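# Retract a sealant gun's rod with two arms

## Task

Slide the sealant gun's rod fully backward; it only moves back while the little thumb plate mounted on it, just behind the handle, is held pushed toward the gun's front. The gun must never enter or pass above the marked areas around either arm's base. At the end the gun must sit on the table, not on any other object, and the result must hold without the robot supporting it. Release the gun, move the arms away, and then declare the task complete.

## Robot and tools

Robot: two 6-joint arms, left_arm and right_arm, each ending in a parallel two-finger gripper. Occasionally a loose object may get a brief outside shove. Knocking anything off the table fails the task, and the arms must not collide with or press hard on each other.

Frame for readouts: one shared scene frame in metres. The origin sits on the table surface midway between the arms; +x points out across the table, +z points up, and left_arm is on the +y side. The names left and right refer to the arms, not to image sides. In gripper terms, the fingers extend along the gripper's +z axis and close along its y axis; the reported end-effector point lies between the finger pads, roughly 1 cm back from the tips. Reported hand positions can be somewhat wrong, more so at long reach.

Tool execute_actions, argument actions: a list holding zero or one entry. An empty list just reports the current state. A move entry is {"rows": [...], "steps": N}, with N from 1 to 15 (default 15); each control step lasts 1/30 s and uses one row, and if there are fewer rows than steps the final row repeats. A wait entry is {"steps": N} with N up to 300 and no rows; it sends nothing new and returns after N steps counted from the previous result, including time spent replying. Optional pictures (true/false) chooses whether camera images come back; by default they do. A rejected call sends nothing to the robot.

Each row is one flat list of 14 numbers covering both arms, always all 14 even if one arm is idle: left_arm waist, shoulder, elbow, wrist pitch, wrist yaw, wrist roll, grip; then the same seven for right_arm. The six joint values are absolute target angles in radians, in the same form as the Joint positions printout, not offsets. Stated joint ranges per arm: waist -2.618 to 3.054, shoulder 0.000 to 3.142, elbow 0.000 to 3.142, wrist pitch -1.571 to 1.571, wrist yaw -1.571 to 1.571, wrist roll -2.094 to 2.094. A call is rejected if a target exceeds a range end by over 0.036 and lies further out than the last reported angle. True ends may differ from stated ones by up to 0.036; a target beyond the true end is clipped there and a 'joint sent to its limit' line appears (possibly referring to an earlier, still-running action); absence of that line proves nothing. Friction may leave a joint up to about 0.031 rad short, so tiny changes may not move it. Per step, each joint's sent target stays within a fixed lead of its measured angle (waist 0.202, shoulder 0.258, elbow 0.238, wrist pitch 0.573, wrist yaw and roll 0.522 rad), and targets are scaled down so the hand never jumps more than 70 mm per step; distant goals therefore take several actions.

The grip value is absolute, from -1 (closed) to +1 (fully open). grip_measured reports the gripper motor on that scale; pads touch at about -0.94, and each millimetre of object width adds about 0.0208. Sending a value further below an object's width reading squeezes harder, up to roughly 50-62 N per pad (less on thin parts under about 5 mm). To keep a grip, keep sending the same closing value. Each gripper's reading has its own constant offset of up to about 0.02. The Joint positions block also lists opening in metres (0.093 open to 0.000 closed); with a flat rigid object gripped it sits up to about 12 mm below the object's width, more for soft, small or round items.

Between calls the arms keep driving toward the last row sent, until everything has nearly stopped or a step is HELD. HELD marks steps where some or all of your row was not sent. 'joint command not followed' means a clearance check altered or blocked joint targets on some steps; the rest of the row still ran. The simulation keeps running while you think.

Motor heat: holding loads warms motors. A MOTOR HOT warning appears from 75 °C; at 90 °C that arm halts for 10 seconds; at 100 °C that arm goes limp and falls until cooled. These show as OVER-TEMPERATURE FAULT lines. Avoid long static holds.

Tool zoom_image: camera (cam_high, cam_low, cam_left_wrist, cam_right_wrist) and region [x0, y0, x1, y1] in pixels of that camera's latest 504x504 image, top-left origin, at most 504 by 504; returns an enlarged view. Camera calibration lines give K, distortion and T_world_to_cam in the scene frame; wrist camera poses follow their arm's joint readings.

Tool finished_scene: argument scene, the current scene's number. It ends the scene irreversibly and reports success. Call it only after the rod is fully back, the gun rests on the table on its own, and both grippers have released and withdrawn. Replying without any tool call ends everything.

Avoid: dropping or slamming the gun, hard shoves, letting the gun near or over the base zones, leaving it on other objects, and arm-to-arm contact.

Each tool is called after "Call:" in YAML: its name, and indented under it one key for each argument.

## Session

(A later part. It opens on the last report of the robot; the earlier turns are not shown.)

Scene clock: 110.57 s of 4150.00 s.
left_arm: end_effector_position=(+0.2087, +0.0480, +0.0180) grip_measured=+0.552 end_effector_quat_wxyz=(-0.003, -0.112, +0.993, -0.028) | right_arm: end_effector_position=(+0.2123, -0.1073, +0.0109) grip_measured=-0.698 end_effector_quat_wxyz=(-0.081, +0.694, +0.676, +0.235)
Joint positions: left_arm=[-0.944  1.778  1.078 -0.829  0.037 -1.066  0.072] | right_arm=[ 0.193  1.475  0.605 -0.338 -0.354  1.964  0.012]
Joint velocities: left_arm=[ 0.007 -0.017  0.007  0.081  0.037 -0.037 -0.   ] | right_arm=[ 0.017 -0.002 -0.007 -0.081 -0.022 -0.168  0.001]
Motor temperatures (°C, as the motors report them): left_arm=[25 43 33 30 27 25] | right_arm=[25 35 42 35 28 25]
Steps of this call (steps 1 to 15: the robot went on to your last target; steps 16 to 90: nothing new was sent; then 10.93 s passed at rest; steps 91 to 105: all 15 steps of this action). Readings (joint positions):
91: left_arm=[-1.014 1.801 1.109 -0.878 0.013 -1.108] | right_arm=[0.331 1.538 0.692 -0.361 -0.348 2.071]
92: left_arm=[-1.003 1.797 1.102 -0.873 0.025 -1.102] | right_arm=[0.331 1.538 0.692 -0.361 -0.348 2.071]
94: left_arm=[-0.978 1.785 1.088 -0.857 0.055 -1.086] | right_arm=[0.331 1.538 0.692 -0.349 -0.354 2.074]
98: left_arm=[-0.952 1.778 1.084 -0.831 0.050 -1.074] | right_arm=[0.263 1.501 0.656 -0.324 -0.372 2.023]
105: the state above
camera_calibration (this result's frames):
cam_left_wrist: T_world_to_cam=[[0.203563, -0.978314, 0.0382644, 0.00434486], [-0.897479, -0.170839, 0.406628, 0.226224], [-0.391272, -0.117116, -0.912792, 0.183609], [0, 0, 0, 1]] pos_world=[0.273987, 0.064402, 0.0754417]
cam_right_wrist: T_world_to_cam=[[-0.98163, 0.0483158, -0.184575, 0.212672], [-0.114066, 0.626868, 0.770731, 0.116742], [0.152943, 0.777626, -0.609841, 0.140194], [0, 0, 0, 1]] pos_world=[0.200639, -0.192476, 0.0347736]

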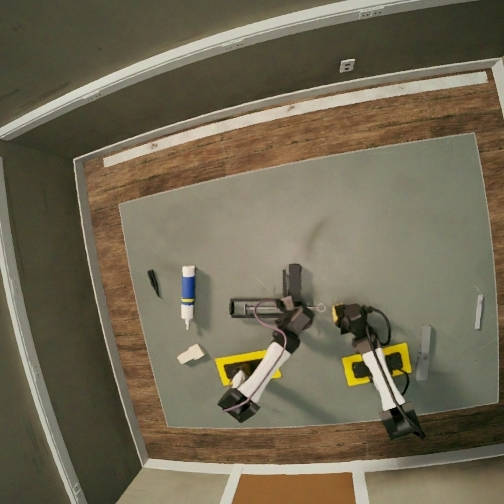

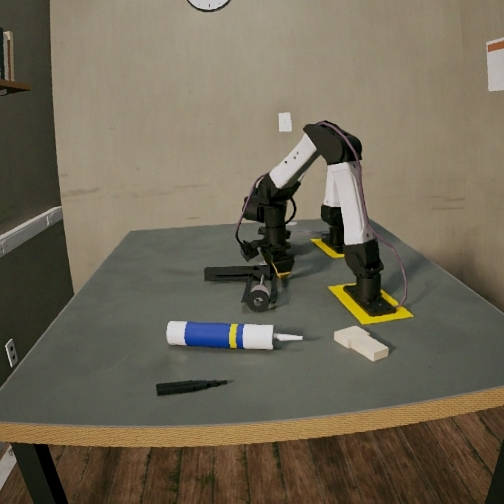

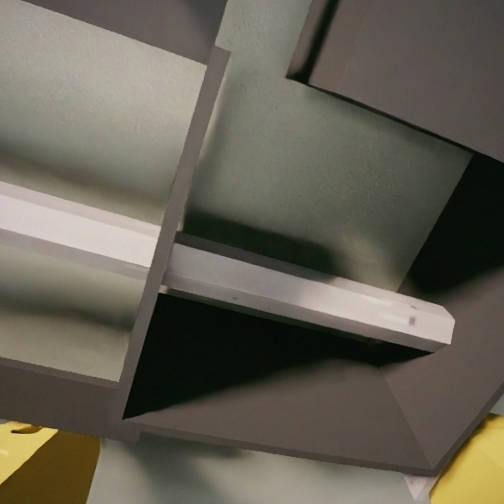

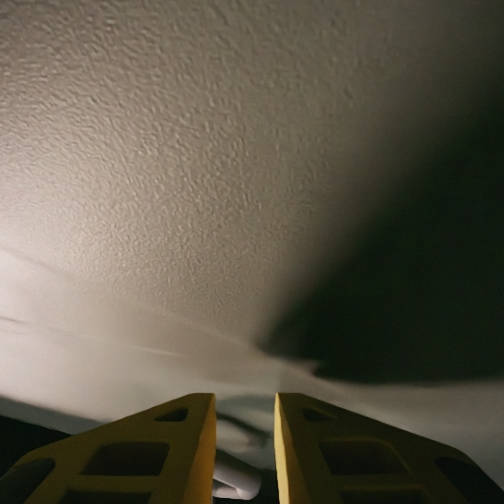

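Call:
execute_actions:
  actions:
    - {"rows":[[-0.95,1.78,1.08,-0.84,0.0,-1.06,0.55,0.24,1.56,0.73,-0.39,-0.35,2.0,0.3]],"steps":15}

Call:
execute_actions:
  actions:
    - {"rows":[[-0.95,1.78,1.08,-0.84,0.0,-1.06,0.55,0.30,1.60,0.77,-0.40,-0.35,2.05,0.3]],"steps":15}

Scene clock: 126.50 s of 4150.00 s.
left_arm: end_effector_position=(+0.2088, +0.0481, +0.0180) grip_measured=+0.552 end_effector_quat_wxyz=(-0.002, -0.110, +0.993, -0.028) | right_arm: end_effector_position=(+0.2309, -0.0892, +0.0215) grip_measured=+0.298 end_effector_quat_wxyz=(-0.086, +0.689, +0.681, +0.234)
Joint positions: left_arm=[-0.944  1.778  1.078 -0.829  0.036 -1.063  0.072] | right_arm=[ 0.233  1.543  0.716 -0.374 -0.351  1.99   0.06 ]
Joint velocities: left_arm=[ 0.012  0.012 -0.012 -0.095 -0.022 -0.022  0.   ] | right_arm=[-0.017  0.007 -0.007  0.095  0.007  0.051 -0.   ]
Motor temperatures (°C, as the motors report them): left_arm=[25 44 33 29 27 25] | right_arm=[25 35 41 34 28 25]
Steps of this call (steps 1 to 30: the robot went on to your last target; steps 31 to 90: nothing new was sent; then 12.43 s passed at rest; steps 91 to 105: all 15 steps of this action). Readings (joint positions):
91: left_arm=[-0.944 1.778 1.078 -0.829 0.036 -1.063] | right_arm=[0.198 1.486 0.622 -0.356 -0.351 1.955]
92: left_arm=[-0.944 1.778 1.078 -0.829 0.036 -1.063] | right_arm=[0.210 1.509 0.651 -0.371 -0.351 1.963]
94: left_arm=[-0.944 1.778 1.078 -0.829 0.036 -1.063] | right_arm=[0.228 1.540 0.697 -0.370 -0.351 1.973]
98: left_arm=[-0.944 1.778 1.078 -0.829 0.036 -1.063] | right_arm=[0.233 1.543 0.716 -0.369 -0.351 1.984]
105: the state above
camera_calibration (this result's frames):
cam_left_wrist: T_world_to_cam=[[0.200958, -0.978866, 0.0379092, 0.00498604], [-0.898217, -0.168682, 0.405897, 0.22639], [-0.390925, -0.115619, -0.913132, 0.183514], [0, 0, 0, 1]] pos_world=[0.274085, 0.0642862, 0.0754921]
cam_right_wrist: T_world_to_cam=[[-0.982947, 0.0336327, -0.180788, 0.230914], [-0.121174, 0.621038, 0.774357, 0.100447], [0.13832, 0.783059, -0.606372, 0.133508], [0, 0, 0, 1]] pos_world=[0.220681, -0.174692, 0.0449197]

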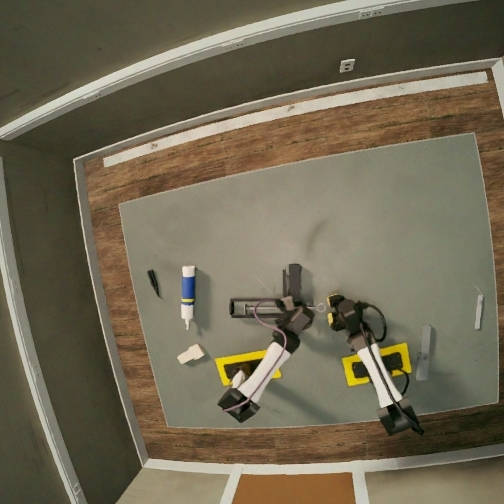

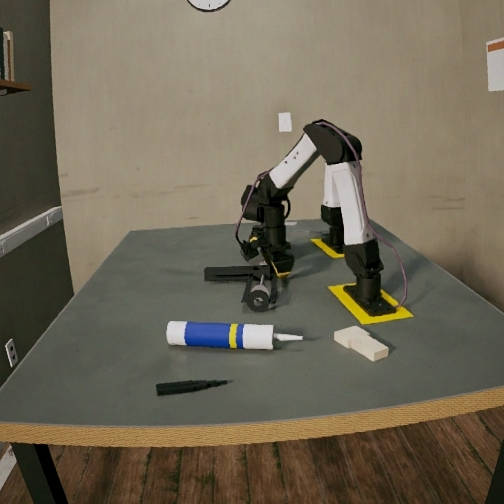

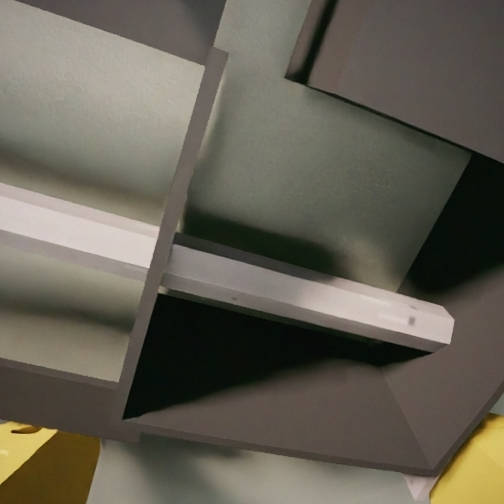

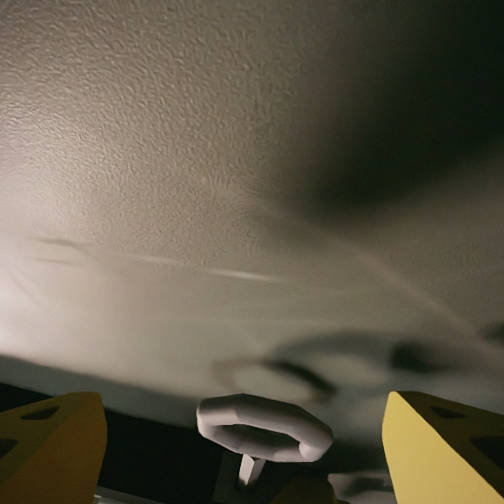

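Scene clock: 127.00 s of 4150.00 s.
left_arm: end_effector_position=(+0.2088, +0.0481, +0.0180) grip_measured=+0.552 end_effector_quat_wxyz=(-0.002, -0.110, +0.993, -0.028) | right_arm: end_effector_position=(+0.2262, -0.0704, +0.0190) grip_measured=+0.298 end_effector_quat_wxyz=(-0.102, +0.687, +0.685, +0.222)
Joint positions: left_arm=[-0.944  1.778  1.078 -0.829  0.036 -1.063  0.072] | right_arm=[ 0.295  1.582  0.75  -0.384 -0.35   2.04   0.06 ]
Joint velocities: left_arm=[ 0.012 -0.007 -0.012  0.022 -0.007 -0.022  0.001] | right_arm=[ 0.007 -0.007  0.007 -0.007 -0.051  0.022  0.   ]
Motor temperatures (°C, as the motors report them): left_arm=[25 44 33 29 27 25] | right_arm=[25 35 41 34 28 25]
Steps of this call (steps 1 to 15: all 15 steps of this action). Readings (joint positions):
1: left_arm=[-0.944 1.778 1.078 -0.829 0.036 -1.063] | right_arm=[0.241 1.548 0.722 -0.379 -0.348 1.998]
2: left_arm=[-0.944 1.778 1.078 -0.829 0.036 -1.063] | right_arm=[0.257 1.560 0.733 -0.382 -0.347 2.007]
4: left_arm=[-0.944 1.778 1.078 -0.829 0.036 -1.063] | right_arm=[0.286 1.578 0.747 -0.382 -0.349 2.019]
8: left_arm=[-0.944 1.778 1.078 -0.829 0.036 -1.063] | right_arm=[0.295 1.582 0.750 -0.384 -0.350 2.033]
15: the state above
camera_calibration (this result's frames):
cam_left_wrist: T_world_to_cam=[[0.200958, -0.978866, 0.0379092, 0.00498604], [-0.898217, -0.168682, 0.405897, 0.22639], [-0.390925, -0.115619, -0.913132, 0.183514], [0, 0, 0, 1]] pos_world=[0.274085, 0.0642862, 0.0754921]
cam_right_wrist: T_world_to_cam=[[-0.989373, 0.0159368, -0.144521, 0.224745], [-0.104032, 0.61681, 0.780206, 0.0858039], [0.101576, 0.78695, -0.608598, 0.126528], [0, 0, 0, 1]] pos_world=[0.218431, -0.156078, 0.0425404]

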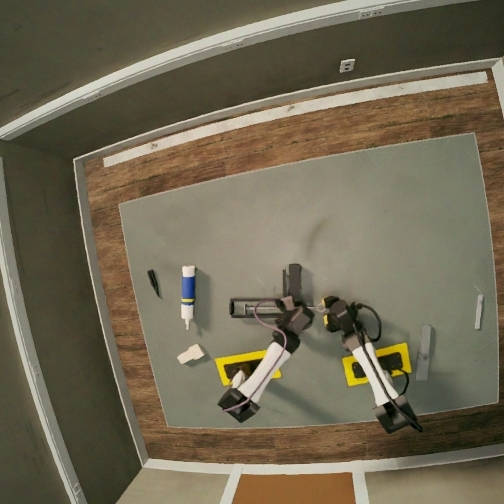

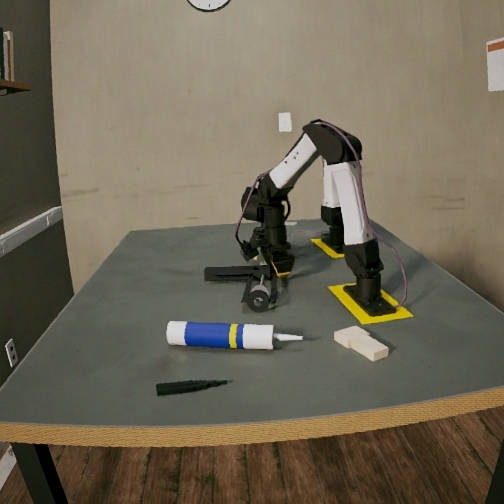

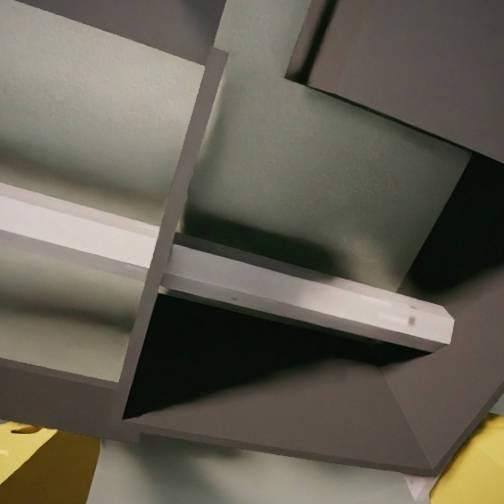

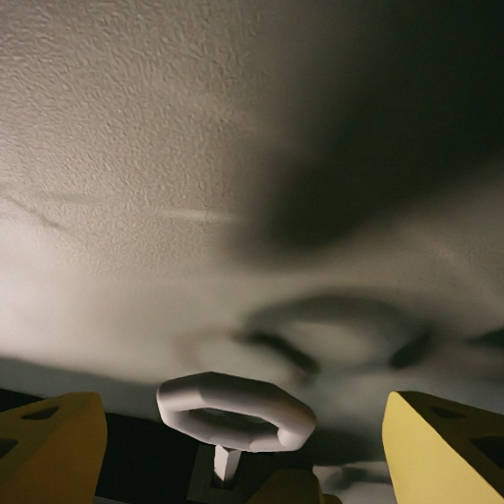

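Call:
execute_actions:
  actions:
    - {"rows":[[-0.95,1.78,1.08,-0.84,0.0,-1.06,0.55,0.34,1.635,0.82,-0.41,-0.35,2.08,0.3],[-0.95,1.78,1.08,-0.84,0.0,-1.06,0.55,0.34,1.635,0.82,-0.41,-0.35,2.08,0.3],[-0.95,1.78,1.08,-0.84,0.0,-1.06,0.55,0.34,1.635,0.82,-0.41,-0.35,2.08,0.3],[-0.95,1.78,1.08,-0.84,0.0,-1.06,0.55,0.34,1.635,0.82,-0.41,-0.35,2.08,0.3],[-0.95,1.78,1.08,-0.84,0.0,-1.06,0.55,0.34,1.635,0.82,-0.41,-0.35,2.08,0.3],[-0.95,1.78,1.08,-0.84,0.0,-1.06,0.55,0.34,1.635,0.82,-0.41,-0.35,2.08,0.3],[-0.95,1.78,1.08,-0.84,0.0,-1.06,0.55,0.34,1.635,0.82,-0.41,-0.35,2.08,-0.8]],"steps":15}

Call:
execute_actions:
  actions:
    - {"steps":10}

Scene clock: 134.67 s of 4150.00 s.
left_arm: end_effector_position=(+0.2110, +0.0487, +0.0180) grip_measured=+0.552 end_effector_quat_wxyz=(+0.004, -0.111, +0.994, -0.026) | right_arm: end_effector_position=(+0.2263, -0.0550, +0.0217) grip_measured=-0.798 end_effector_quat_wxyz=(-0.115, +0.684, +0.688, +0.213)
Joint positions: left_arm=[-0.944  1.778  1.078 -0.825  0.024 -1.063  0.072] | right_arm=[ 0.336  1.617  0.802 -0.414 -0.357  2.071  0.007]
Joint velocities: left_arm=[ 0.002  0.002  0.002  0.081 -0.007  0.037  0.   ] | right_arm=[-0.002 -0.017  0.007 -0.051  0.037  0.081 -0.   ]
Motor temperatures (°C, as the motors report them): left_arm=[25 44 33 29 27 25] | right_arm=[25 35 42 34 28 25]
Steps of this call (steps 1 to 15: the robot went on to your last target; steps 16 to 90: nothing new was sent; then 4.17 s passed at rest; steps 91 to 105: all 15 steps of this action). Readings (joint positions):
91: left_arm=[-0.944 1.778 1.078 -0.829 0.036 -1.063] | right_arm=[0.300 1.587 0.758 -0.393 -0.348 2.047]
92: left_arm=[-0.944 1.778 1.078 -0.829 0.036 -1.063] | right_arm=[0.310 1.599 0.772 -0.398 -0.348 2.052]
94: left_arm=[-0.944 1.778 1.078 -0.829 0.036 -1.063] | right_arm=[0.328 1.614 0.794 -0.398 -0.348 2.059]
98: left_arm=[-0.944 1.778 1.078 -0.829 0.036 -1.063] | right_arm=[0.334 1.616 0.802 -0.398 -0.349 2.066]
105: the state above
camera_calibration (this result's frames):
cam_left_wrist: T_world_to_cam=[[0.201045, -0.978935, 0.0355957, 0.00513421], [-0.902773, -0.171054, 0.394642, 0.229713], [-0.38024, -0.111476, -0.918145, 0.182046], [0, 0, 0, 1]] pos_world=[0.275568, 0.0646131, 0.0763074]
cam_right_wrist: T_world_to_cam=[[-0.993196, 0.00149044, -0.116445, 0.224385], [-0.0912909, 0.610844, 0.78647, 0.0709146], [0.0723016, 0.79175, -0.606552, 0.122917], [0, 0, 0, 1]] pos_world=[0.220446, -0.140971, 0.0449115]

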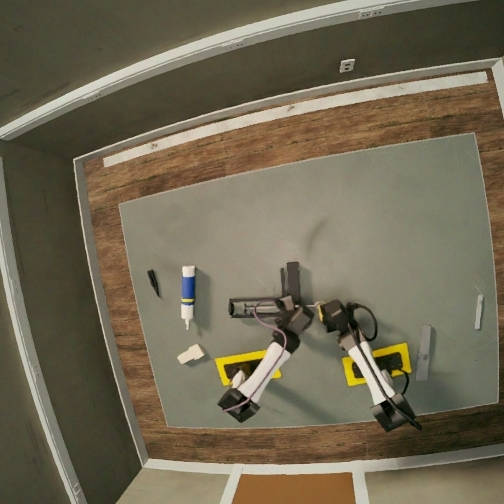

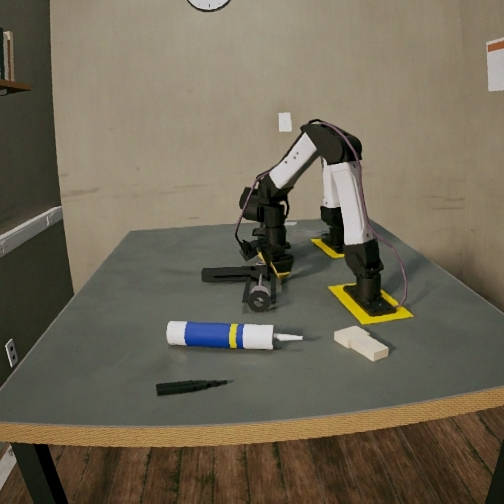

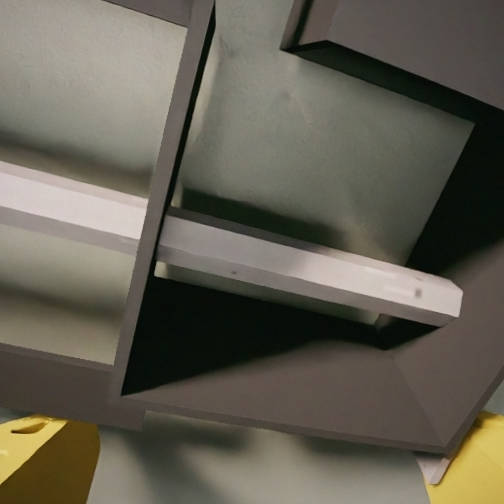

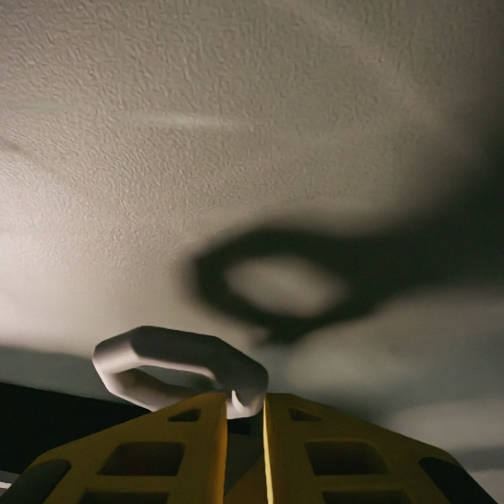

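Scene clock: 135.00 s of 4150.00 s.
left_arm: end_effector_position=(+0.2110, +0.0487, +0.0180) grip_measured=+0.552 end_effector_quat_wxyz=(+0.004, -0.111, +0.994, -0.026) | right_arm: end_effector_position=(+0.2263, -0.0550, +0.0217) grip_measured=-0.798 end_effector_quat_wxyz=(-0.115, +0.684, +0.688, +0.213)
Joint positions: left_arm=[-0.944  1.778  1.078 -0.825  0.024 -1.063  0.072] | right_arm=[ 0.336  1.617  0.802 -0.414 -0.357  2.072  0.007]
Joint velocities: left_arm=[-0.002  0.017  0.002  0.051 -0.022 -0.022  0.   ] | right_arm=[ 0.002 -0.002 -0.012 -0.081  0.037  0.022 -0.001]
Motor temperatures (°C, as the motors report them): left_arm=[25 44 33 29 27 25] | right_arm=[25 35 43 34 28 25]
Steps of this call (steps 1 to 10: the robot went on to your last target). Readings (joint positions):
1: left_arm=[-0.944 1.778 1.078 -0.825 0.024 -1.063] | right_arm=[0.336 1.617 0.802 -0.414 -0.357 2.071]
2: left_arm=[-0.944 1.778 1.078 -0.825 0.024 -1.063] | right_arm=[0.336 1.617 0.802 -0.414 -0.357 2.072]
4: left_arm=[-0.944 1.778 1.078 -0.825 0.024 -1.063] | right_arm=[0.336 1.617 0.802 -0.414 -0.357 2.072]
8: left_arm=[-0.944 1.778 1.078 -0.825 0.024 -1.063] | right_arm=[0.336 1.617 0.802 -0.414 -0.357 2.072]
10: the state above
camera_calibration (this result's frames):
cam_left_wrist: T_world_to_cam=[[0.201045, -0.978935, 0.0355957, 0.00513421], [-0.902773, -0.171054, 0.394642, 0.229713], [-0.38024, -0.111476, -0.918145, 0.182046], [0, 0, 0, 1]] pos_world=[0.275568, 0.0646131, 0.0763074]
cam_right_wrist: T_world_to_cam=[[-0.993235, 0.00217106, -0.116103, 0.224424], [-0.090609, 0.610825, 0.786564, 0.0707573], [0.0726261, 0.791763, -0.606496, 0.122843], [0, 0, 0, 1]] pos_world=[0.220396, -0.14097, 0.0449047]

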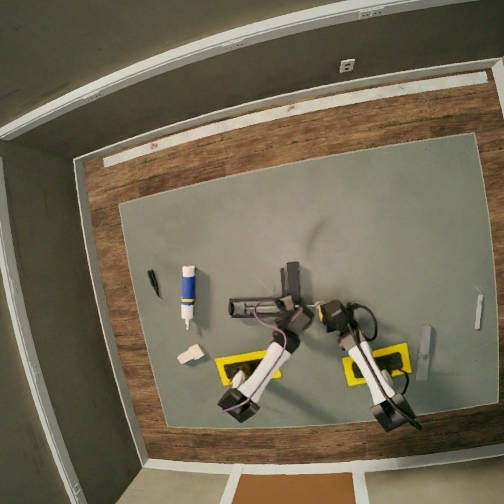

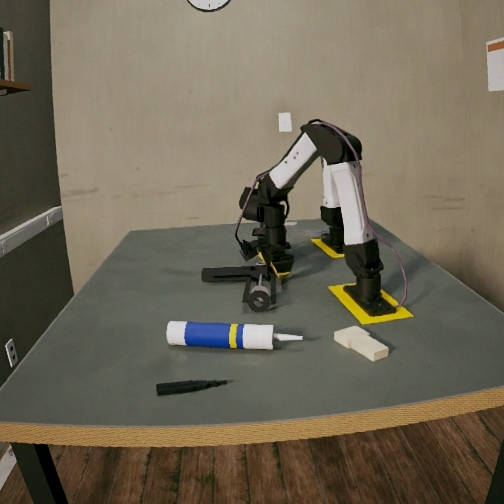

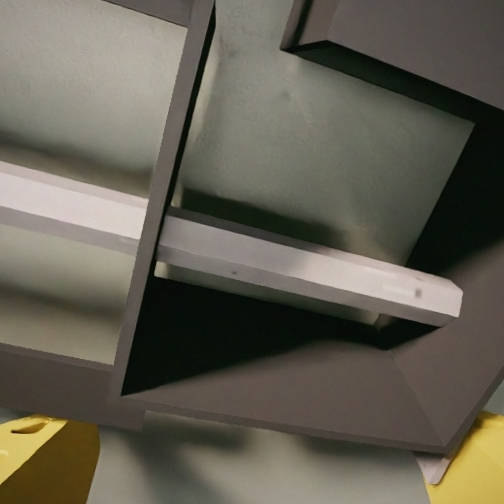

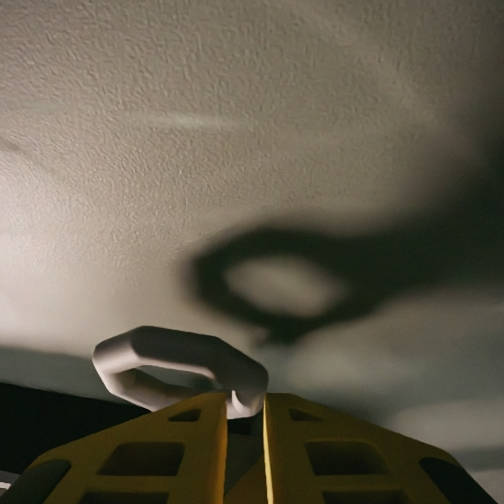

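Call:
execute_actions:
  actions:
    - {"rows":[[-0.92,1.75,1.04,-0.82,-0.05,-1.05,0.55,0.34,1.635,0.82,-0.41,-0.35,2.08,-0.8],[-0.89,1.72,0.99,-0.80,-0.1,-1.03,0.55,0.34,1.635,0.82,-0.41,-0.35,2.08,-0.8],[-0.89,1.72,0.99,-0.80,-0.1,-1.03,0.55,0.34,1.635,0.82,-0.41,-0.35,2.08,-0.8],[-0.89,1.72,0.99,-0.80,-0.1,-1.03,0.55,0.34,1.635,0.82,-0.41,-0.35,2.08,-0.8],[-0.89,1.72,0.99,-0.80,-0.1,-1.03,0.55,0.30,1.60,0.78,-0.40,-0.35,2.04,-0.8],[-0.89,1.72,0.99,-0.80,-0.1,-1.03,0.55,0.27,1.58,0.75,-0.39,-0.35,2.01,-0.8],[-0.89,1.72,0.99,-0.80,-0.1,-1.03,0.55,0.24,1.56,0.72,-0.39,-0.35,1.98,-0.8],[-0.89,1.72,0.99,-0.80,-0.1,-1.03,0.55,0.21,1.545,0.70,-0.38,-0.35,1.95,-0.8],[-0.89,1.72,0.99,-0.80,-0.1,-1.03,0.55,0.18,1.53,0.68,-0.38,-0.35,1.92,-0.8]],"steps":15}

Scene clock: 150.03 s of 4150.00 s.
left_arm: end_effector_position=(+0.2226, +0.0757, +0.0162) grip_measured=+0.552 end_effector_quat_wxyz=(+0.041, -0.117, +0.992, -0.003) | right_arm: end_effector_position=(+0.2336, -0.1048, +0.0187) grip_measured=-0.798 end_effector_quat_wxyz=(-0.079, +0.695, +0.677, +0.231)
Joint positions: left_arm=[-0.903  1.733  1.014 -0.797 -0.062 -1.034  0.072] | right_arm=[ 0.181  1.54   0.707 -0.384 -0.35   1.95   0.007]
Joint velocities: left_arm=[-0.007  0.007  0.012 -0.081 -0.066 -0.022 -0.   ] | right_arm=[-0.012 -0.012  0.007  0.007  0.051 -0.154 -0.001]
Motor temperatures (°C, as the motors report them): left_arm=[25 44 33 29 27 25] | right_arm=[25 35 44 34 28 25]
Steps of this call (steps 1 to 15: the robot went on to your last target; steps 16 to 90: nothing new was sent; then 11.53 s passed at rest; steps 91 to 105: all 15 steps of this action). Readings (joint positions):
91: left_arm=[-0.943 1.776 1.077 -0.822 0.019 -1.062] | right_arm=[0.336 1.617 0.802 -0.414 -0.357 2.073]
92: left_arm=[-0.940 1.768 1.064 -0.809 0.010 -1.056] | right_arm=[0.336 1.617 0.802 -0.414 -0.357 2.073]
94: left_arm=[-0.925 1.743 1.033 -0.797 -0.007 -1.046] | right_arm=[0.336 1.617 0.802 -0.410 -0.359 2.073]
98: left_arm=[-0.903 1.733 1.015 -0.797 -0.047 -1.039] | right_arm=[0.275 1.584 0.769 -0.389 -0.362 2.030]
105: the state above
camera_calibration (this result's frames):
cam_left_wrist: T_world_to_cam=[[0.215729, -0.976451, -0.0018632, 0.0264437], [-0.924665, -0.2049, 0.320952, 0.254188], [-0.313776, -0.0675158, -0.947094, 0.170163], [0, 0, 0, 1]] pos_world=[0.282727, 0.0893929, 0.0796275]
cam_right_wrist: T_world_to_cam=[[-0.981945, 0.0466354, -0.18333, 0.234739], [-0.112756, 0.633867, 0.765179, 0.112163], [0.151891, 0.772035, -0.617164, 0.139553], [0, 0, 0, 1]] pos_world=[0.221951, -0.189783, 0.0433375]

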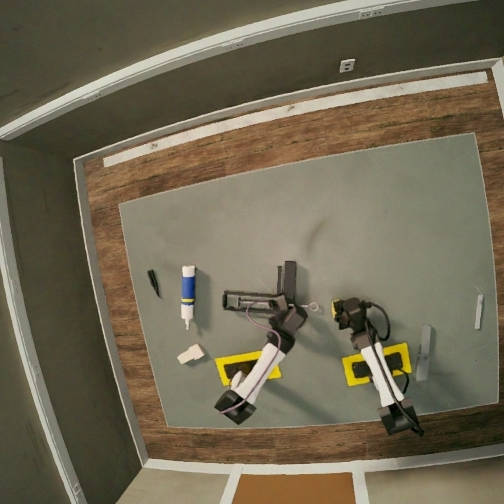

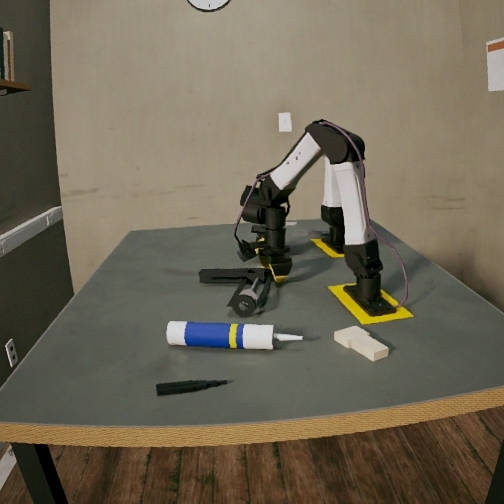

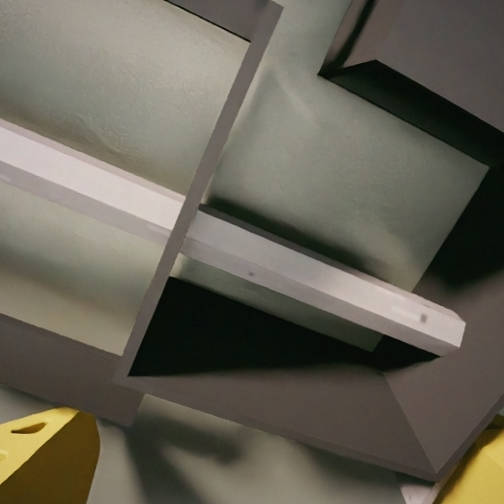

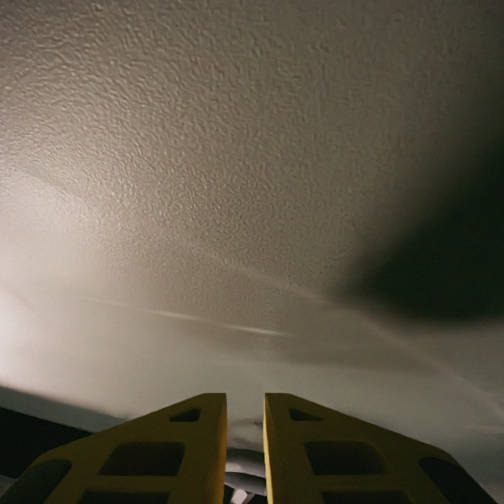

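Call:
execute_actions:
  actions:
    - {"rows":[[-0.90,1.73,1.01,-0.80,-0.08,-1.03,0.55,0.28,1.65,0.83,-0.42,-0.135,2.03,0.3]],"steps":1}
  pictures: false

Call:
execute_actions:
  actions:
    - {"rows":[[-0.90,1.73,1.01,-0.80,-0.08,-1.03,0.55,0.30,1.66,0.84,-0.42,-0.35,2.04,0.3]],"steps":15}

Scene clock: 162.30 s of 4150.00 s.
left_arm: end_effector_position=(+0.2227, +0.0758, +0.0162) grip_measured=+0.552 end_effector_quat_wxyz=(+0.042, -0.117, +0.992, -0.003) | right_arm: end_effector_position=(+0.2353, -0.1057, +0.0169) grip_measured=-0.637 end_effector_quat_wxyz=(-0.067, +0.693, +0.684, +0.219)
Joint positions: left_arm=[-0.903  1.733  1.014 -0.797 -0.063 -1.033  0.072] | right_arm=[ 0.195  1.553  0.724 -0.4   -0.315  1.943  0.015]
Joint velocities: left_arm=[-0.007  0.002 -0.007 -0.007  0.066 -0.066  0.   ] | right_arm=[ 0.623  0.696  0.872 -0.799  1.502  0.535  0.42 ]
Motor temperatures (°C, as the motors report them): left_arm=[25 44 33 29 27 25] | right_arm=[25 36 43 34 28 25]
Steps of this call (steps 1 to 30: the robot went on to your last target; steps 31 to 90: nothing new was sent; then 9.23 s passed at rest; step 91: the one step of this action). Readings (joint positions):
91: the state above

Scene clock: 162.80 s of 4150.00 s.
left_arm: end_effector_position=(+0.2227, +0.0758, +0.0162) grip_measured=+0.552 end_effector_quat_wxyz=(+0.042, -0.117, +0.992, -0.003) | right_arm: end_effector_position=(+0.2409, -0.0638, +0.0197) grip_measured=+0.298 end_effector_quat_wxyz=(-0.099, +0.683, +0.690, +0.217)
Joint positions: left_arm=[-0.903  1.733  1.014 -0.797 -0.063 -1.033  0.072] | right_arm=[ 0.299  1.644  0.824 -0.404 -0.343  2.029  0.06 ]
Joint velocities: left_arm=[-0.002  0.007 -0.007 -0.051 -0.007  0.022  0.   ] | right_arm=[ 0.012 -0.002 -0.012 -0.022 -0.051 -0.051 -0.   ]
Motor temperatures (°C, as the motors report them): left_arm=[25 44 33 29 27 25] | right_arm=[25 36 43 34 28 25]
Steps of this call (steps 1 to 15: all 15 steps of this action). Readings (joint positions):
1: left_arm=[-0.903 1.733 1.014 -0.797 -0.063 -1.033] | right_arm=[0.222 1.585 0.757 -0.411 -0.304 1.961]
2: left_arm=[-0.903 1.733 1.014 -0.797 -0.063 -1.033] | right_arm=[0.252 1.615 0.787 -0.409 -0.312 1.975]
4: left_arm=[-0.903 1.733 1.014 -0.797 -0.063 -1.033] | right_arm=[0.291 1.643 0.819 -0.401 -0.329 1.995]
8: left_arm=[-0.903 1.733 1.014 -0.797 -0.063 -1.033] | right_arm=[0.299 1.644 0.824 -0.402 -0.341 2.017]
15: the state above
camera_calibration (this result's frames):
cam_left_wrist: T_world_to_cam=[[0.213915, -0.976849, -0.0024204, 0.0269546], [-0.925218, -0.203402, 0.320312, 0.254309], [-0.313389, -0.0662802, -0.947309, 0.170029], [0, 0, 0, 1]] pos_world=[0.28281, 0.0893271, 0.0796773]
cam_right_wrist: T_world_to_cam=[[-0.989503, 0.00250963, -0.144489, 0.238409], [-0.111341, 0.624143, 0.773336, 0.0851121], [0.0921228, 0.781306, -0.617313, 0.122364], [0, 0, 0, 1]] pos_world=[0.23411, -0.149324, 0.0441642]

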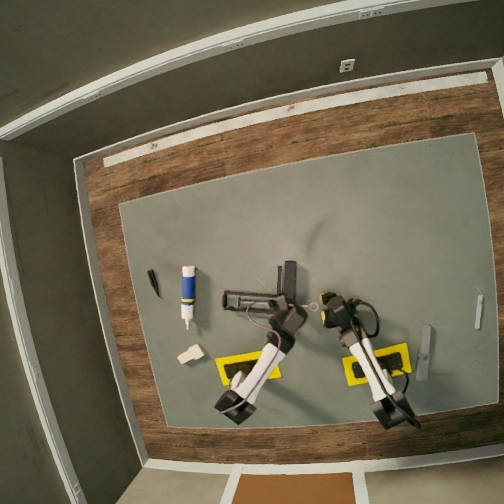

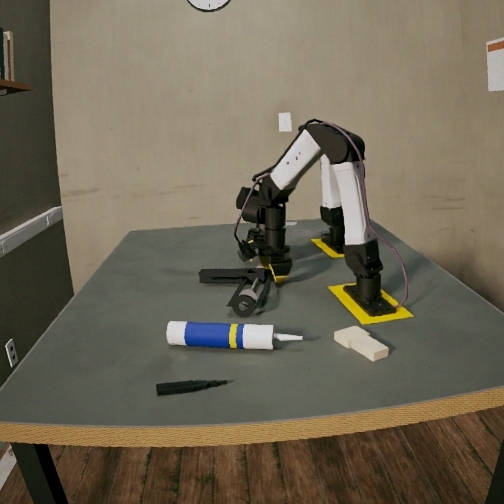

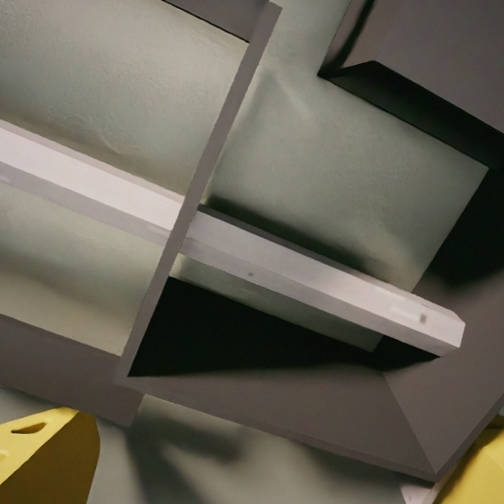

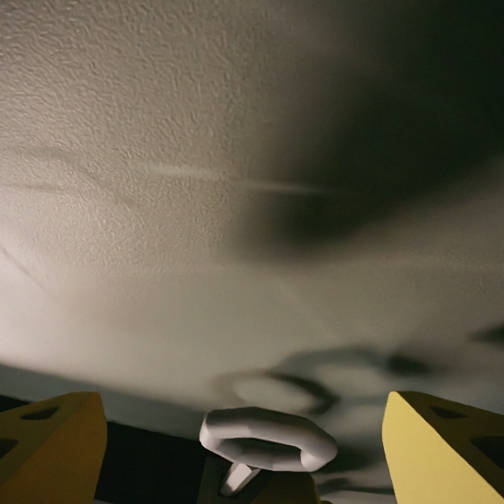

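Call:
execute_actions:
  actions:
    - {"rows":[[-0.90,1.73,1.01,-0.80,-0.08,-1.03,0.55,0.36,1.71,0.87,-0.42,-0.35,2.10,0.3],[-0.90,1.73,1.01,-0.80,-0.08,-1.03,0.55,0.40,1.74,0.90,-0.43,-0.35,2.09,0.3]],"steps":15}

Scene clock: 167.07 s of 4150.00 s.
left_arm: end_effector_position=(+0.2227, +0.0758, +0.0162) grip_measured=+0.552 end_effector_quat_wxyz=(+0.042, -0.117, +0.992, -0.003) | right_arm: end_effector_position=(+0.2305, -0.0310, +0.0109) grip_measured=+0.298 end_effector_quat_wxyz=(-0.122, +0.668, +0.708, +0.196)
Joint positions: left_arm=[-0.903  1.733  1.014 -0.797 -0.063 -1.033  0.072] | right_arm=[ 0.399  1.723  0.882 -0.414 -0.349  2.075  0.06 ]
Joint velocities: left_arm=[ 0.012  0.002 -0.002  0.007  0.037 -0.022  0.   ] | right_arm=[-0.007 -0.002 -0.012 -0.125 -0.11   0.022  0.001]
Motor temperatures (°C, as the motors report them): left_arm=[25 44 33 29 27 25] | right_arm=[25 36 43 34 28 25]
joint sent to its limit (right arm) — the command would take joint 6 (wrist roll) past its upper limit, so that joint was sent only as far as its limit.
Steps of this call (steps 1 to 15: the robot went on to your last target; steps 16 to 90: nothing new was sent; then 0.77 s passed at rest; steps 91 to 105: all 15 steps of this action). Readings (joint positions):
91: left_arm=[-0.903 1.733 1.014 -0.797 -0.063 -1.033] | right_arm=[0.305 1.650 0.829 -0.408 -0.342 2.039]
92: left_arm=[-0.903 1.733 1.014 -0.797 -0.063 -1.033] | right_arm=[0.324 1.668 0.843 -0.414 -0.340 2.047]
94: left_arm=[-0.903 1.733 1.014 -0.797 -0.063 -1.033] | right_arm=[0.372 1.708 0.873 -0.413 -0.343 2.057]
98: left_arm=[-0.903 1.733 1.014 -0.797 -0.063 -1.033] | right_arm=[0.399 1.723 0.882 -0.414 -0.349 2.069]
105: the state above
camera_calibration (this result's frames):
cam_left_wrist: T_world_to_cam=[[0.213915, -0.976849, -0.0024204, 0.0269546], [-0.925218, -0.203402, 0.320312, 0.254309], [-0.313389, -0.0662802, -0.947309, 0.170029], [0, 0, 0, 1]] pos_world=[0.28281, 0.0893271, 0.0796773]
cam_right_wrist: T_world_to_cam=[[-0.993907, -0.0569059, -0.0943993, 0.225434], [-0.109289, 0.620154, 0.77683, 0.0696346], [0.0143359, 0.782413, -0.622594, 0.110278], [0, 0, 0, 1]] pos_world=[0.23009, -0.116639, 0.0358451]

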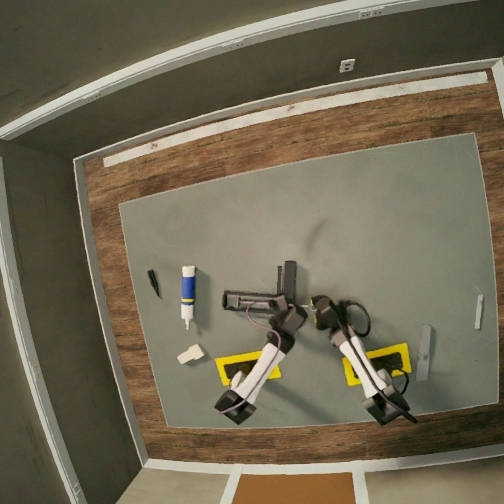

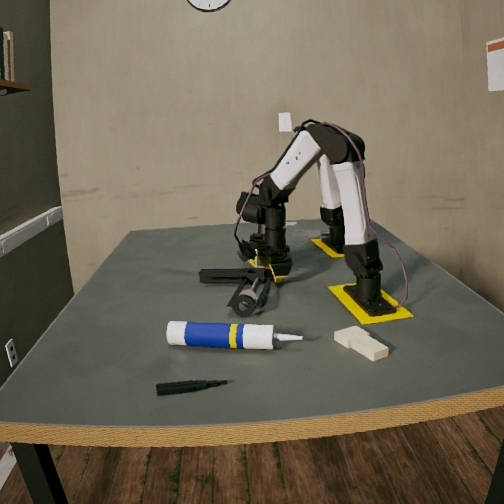

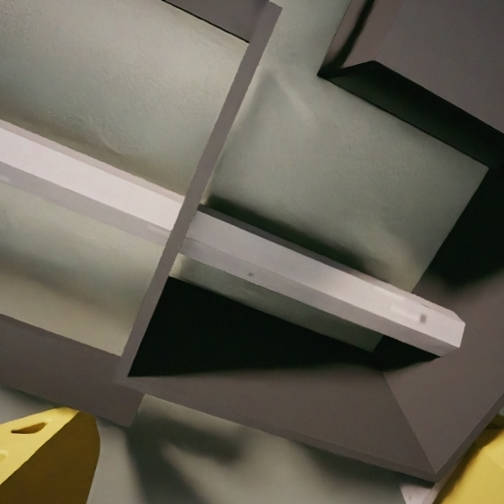

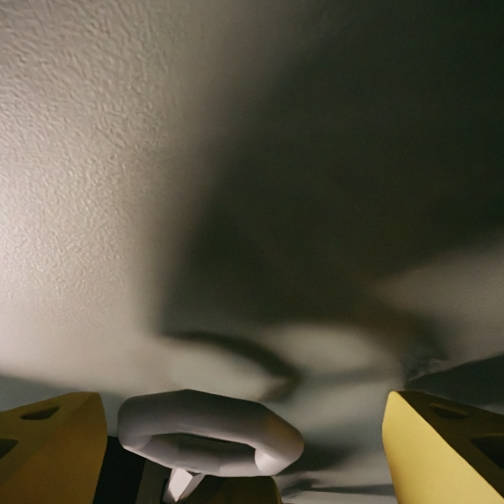

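Call:
execute_actions:
  actions:
    - {"rows":[[-0.90,1.73,1.01,-0.80,-0.08,-1.03,0.55,0.40,1.76,0.95,-0.44,-0.35,2.08,0.3],[-0.90,1.73,1.01,-0.80,-0.08,-1.03,0.55,0.40,1.76,0.95,-0.44,-0.35,2.08,0.3],[-0.90,1.73,1.01,-0.80,-0.08,-1.03,0.55,0.40,1.76,0.95,-0.44,-0.35,2.08,0.3],[-0.90,1.73,1.01,-0.80,-0.08,-1.03,0.55,0.40,1.76,0.95,-0.44,-0.35,2.08,0.3],[-0.90,1.73,1.01,-0.80,-0.08,-1.03,0.55,0.40,1.76,0.95,-0.44,-0.35,2.08,-0.75]],"steps":15}
  pictures: false

Call:
execute_actions:
  actions:
    - {"steps":10}

Scene clock: 174.63 s of 4150.00 s.
left_arm: end_effector_position=(+0.2239, +0.0767, +0.0163) grip_measured=+0.552 end_effector_quat_wxyz=(+0.046, -0.117, +0.992, -0.001) | right_arm: end_effector_position=(+0.2440, -0.0231, +0.0209) grip_measured=-0.748 end_effector_quat_wxyz=(-0.119, +0.664, +0.708, +0.208)
Joint positions: left_arm=[-0.903  1.733  1.014 -0.796 -0.072 -1.033  0.072] | right_arm=[ 0.399  1.739  0.938 -0.428 -0.351  2.076  0.009]
Joint velocities: left_arm=[ 0.002  0.017  0.002  0.022 -0.037  0.022 -0.001] | right_arm=[-0.007 -0.002  0.032 -0.007  0.007  0.007 -0.   ]
Motor temperatures (°C, as the motors report them): left_arm=[25 44 33 29 27 25] | right_arm=[25 36 44 34 28 25]
joint sent to its limit (right arm) — the command would take joint 6 (wrist roll) past its upper limit, so that joint was sent only as far as its limit.
Steps of this call (steps 1 to 15: the robot went on to your last target; steps 16 to 90: nothing new was sent; then 4.07 s passed at rest; steps 91 to 105: all 15 steps of this action). Readings (joint positions):
91: left_arm=[-0.903 1.733 1.014 -0.797 -0.063 -1.033] | right_arm=[0.399 1.726 0.889 -0.422 -0.349 2.077]
92: left_arm=[-0.903 1.733 1.014 -0.797 -0.063 -1.033] | right_arm=[0.399 1.733 0.902 -0.428 -0.349 2.077]
94: left_arm=[-0.903 1.733 1.014 -0.797 -0.063 -1.033] | right_arm=[0.399 1.741 0.923 -0.429 -0.349 2.077]
98: left_arm=[-0.903 1.733 1.014 -0.796 -0.065 -1.033] | right_arm=[0.399 1.741 0.932 -0.432 -0.348 2.076]
105: the state above

Scene clock: 174.97 s of 4150.00 s.
left_arm: end_effector_position=(+0.2240, +0.0768, +0.0163) grip_measured=+0.552 end_effector_quat_wxyz=(+0.046, -0.117, +0.992, -0.000) | right_arm: end_effector_position=(+0.2440, -0.0231, +0.0209) grip_measured=-0.748 end_effector_quat_wxyz=(-0.119, +0.664, +0.708, +0.208)
Joint positions: left_arm=[-0.903  1.733  1.014 -0.796 -0.073 -1.033  0.072] | right_arm=[ 0.399  1.739  0.938 -0.428 -0.351  2.076  0.009]
Joint velocities: left_arm=[-0.012  0.012 -0.022 -0.022  0.007  0.007 -0.001] | right_arm=[ 0.007  0.002 -0.007 -0.066 -0.037 -0.022  0.   ]
Motor temperatures (°C, as the motors report them): left_arm=[25 44 33 29 27 25] | right_arm=[25 36 44 34 28 25]
Steps of this call (steps 1 to 10: the robot went on to your last target). Readings (joint positions):
1: left_arm=[-0.903 1.733 1.014 -0.796 -0.072 -1.033] | right_arm=[0.399 1.739 0.938 -0.428 -0.351 2.076]
2: left_arm=[-0.903 1.733 1.014 -0.796 -0.072 -1.033] | right_arm=[0.399 1.739 0.938 -0.428 -0.351 2.076]
4: left_arm=[-0.903 1.733 1.014 -0.796 -0.073 -1.033] | right_arm=[0.399 1.739 0.938 -0.428 -0.351 2.076]
8: left_arm=[-0.903 1.733 1.014 -0.796 -0.073 -1.033] | right_arm=[0.399 1.739 0.938 -0.428 -0.351 2.076]
10: the state above
camera_calibration (this result's frames):
cam_left_wrist: T_world_to_cam=[[0.214493, -0.9767, -0.00698539, 0.027615], [-0.927519, -0.205924, 0.311936, 0.256547], [-0.306107, -0.0604292, -0.950077, 0.168592], [0, 0, 0, 1]] pos_world=[0.283636, 0.0899885, 0.0803422]
cam_right_wrist: T_world_to_cam=[[-0.991543, -0.0557265, -0.117203, 0.240133], [-0.126794, 0.608488, 0.783368, 0.0623293], [0.027662, 0.791604, -0.610408, 0.106829], [0, 0, 0, 1]] pos_world=[0.24305, -0.109111, 0.0445268]

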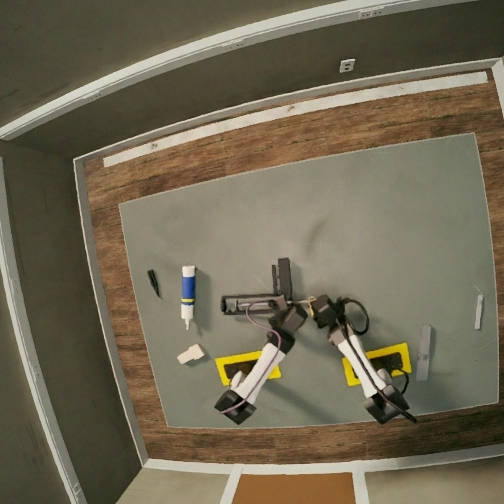

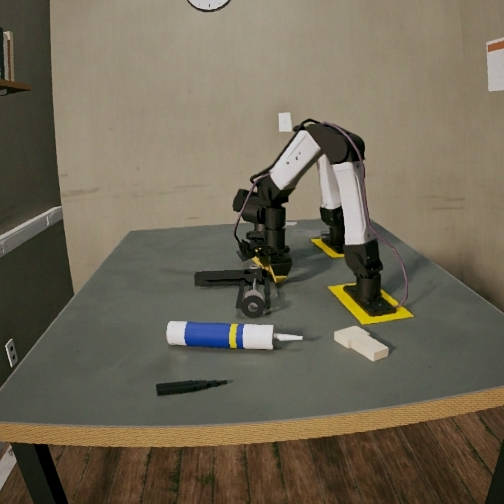

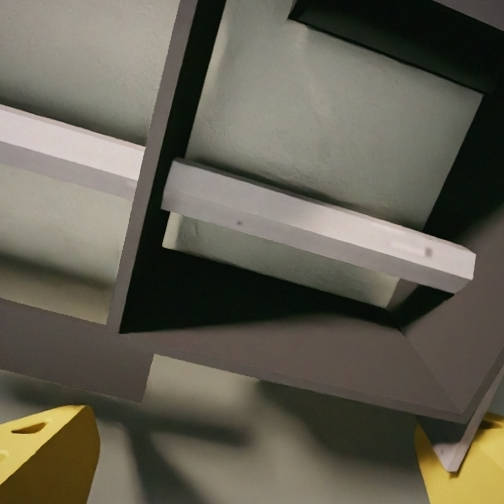

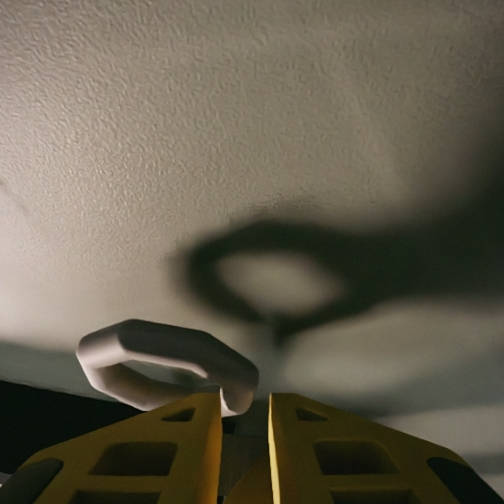

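Call:
execute_actions:
  actions:
    - {"rows":[[-0.90,1.70,1.01,-0.80,-0.08,-1.03,0.55,0.30,1.68,0.92,-0.44,-0.35,2.04,0.3]],"steps":15}

Call:
zoom_image:
  camera: "cam_high"
  region: [210,250,370,350]

Scene clock: 184.23 s of 4150.00 s.
left_arm: end_effector_position=(+0.2253, +0.0758, +0.0211) grip_measured=+0.552 end_effector_quat_wxyz=(+0.051, -0.117, +0.992, -0.007) | right_arm: end_effector_position=(+0.2684, -0.0513, +0.0395) grip_measured=+0.298 end_effector_quat_wxyz=(-0.096, +0.684, +0.683, +0.239)
Joint positions: left_arm=[-0.903  1.716  1.014 -0.796 -0.074 -1.033  0.072] | right_arm=[ 0.298  1.683  0.938 -0.432 -0.351  2.049  0.06 ]
Joint velocities: left_arm=[-0.007 -0.022  0.012  0.022 -0.037 -0.081  0.001] | right_arm=[-0.012  0.002 -0.012 -0.022  0.066  0.037  0.   ]
Motor temperatures (°C, as the motors report them): left_arm=[25 44 33 29 27 25] | right_arm=[25 36 44 33 28 25]
Steps of this call (steps 1 to 15: the robot went on to your last target; steps 16 to 90: nothing new was sent; then 5.77 s passed at rest; steps 91 to 105: all 15 steps of this action). Readings (joint positions):
91: left_arm=[-0.903 1.731 1.014 -0.796 -0.073 -1.033] | right_arm=[0.389 1.734 0.938 -0.429 -0.356 2.072]
92: left_arm=[-0.903 1.728 1.014 -0.796 -0.073 -1.033] | right_arm=[0.367 1.724 0.938 -0.435 -0.358 2.067]
94: left_arm=[-0.903 1.721 1.014 -0.796 -0.073 -1.033] | right_arm=[0.319 1.698 0.938 -0.434 -0.355 2.060]
98: left_arm=[-0.903 1.716 1.014 -0.796 -0.074 -1.033] | right_arm=[0.298 1.683 0.938 -0.432 -0.351 2.053]
105: the state above
camera_calibration (this result's frames):
cam_left_wrist: T_world_to_cam=[[0.214568, -0.976686, 0.00668695, 0.0260911], [-0.931347, -0.202535, 0.302608, 0.256821], [-0.294199, -0.0711578, -0.953092, 0.171599], [0, 0, 0, 1]] pos_world=[0.284076, 0.0897088, 0.0856589]
cam_right_wrist: T_world_to_cam=[[-0.984171, 0.0238576, -0.175606, 0.269408], [-0.125825, 0.603729, 0.787197, 0.0672896], [0.124799, 0.796832, -0.591171, 0.11326], [0, 0, 0, 1]] pos_world=[0.259476, -0.137302, 0.0612958]

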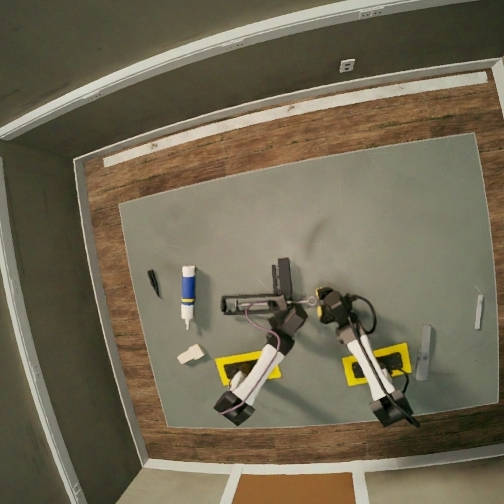

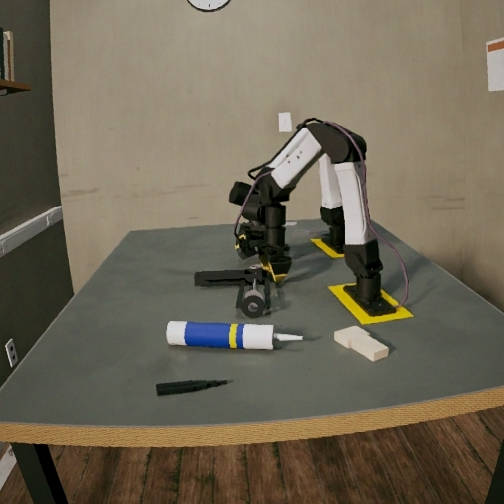

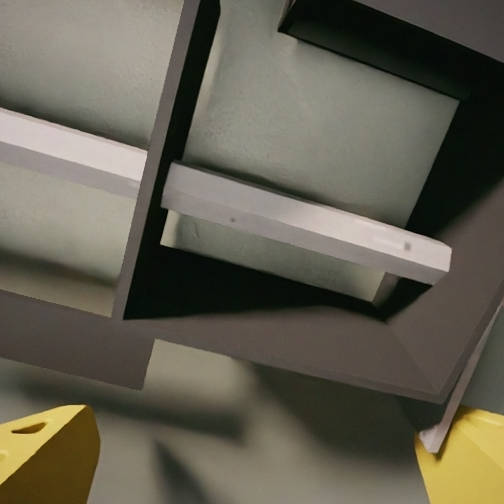

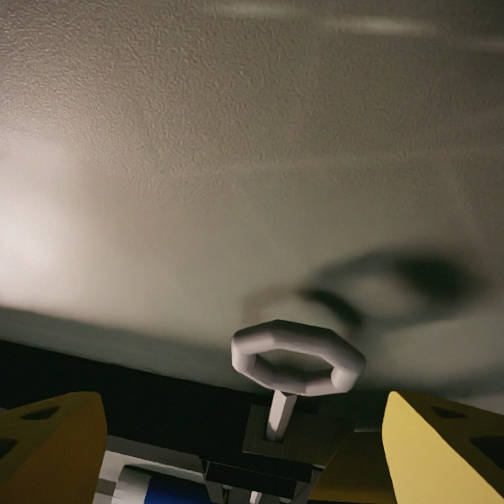

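Region (210, 250, 370, 350) of cam_high's 504x504 image, scaled by 3.150, with more detail than that image has; it fills the top 315 rows of this view, and the rest is white.

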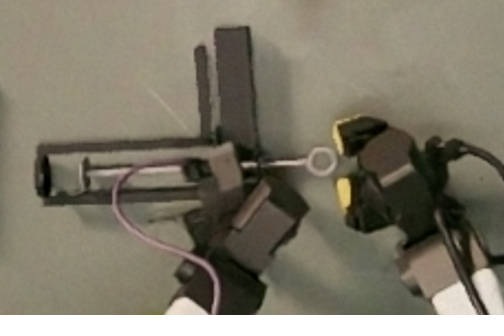

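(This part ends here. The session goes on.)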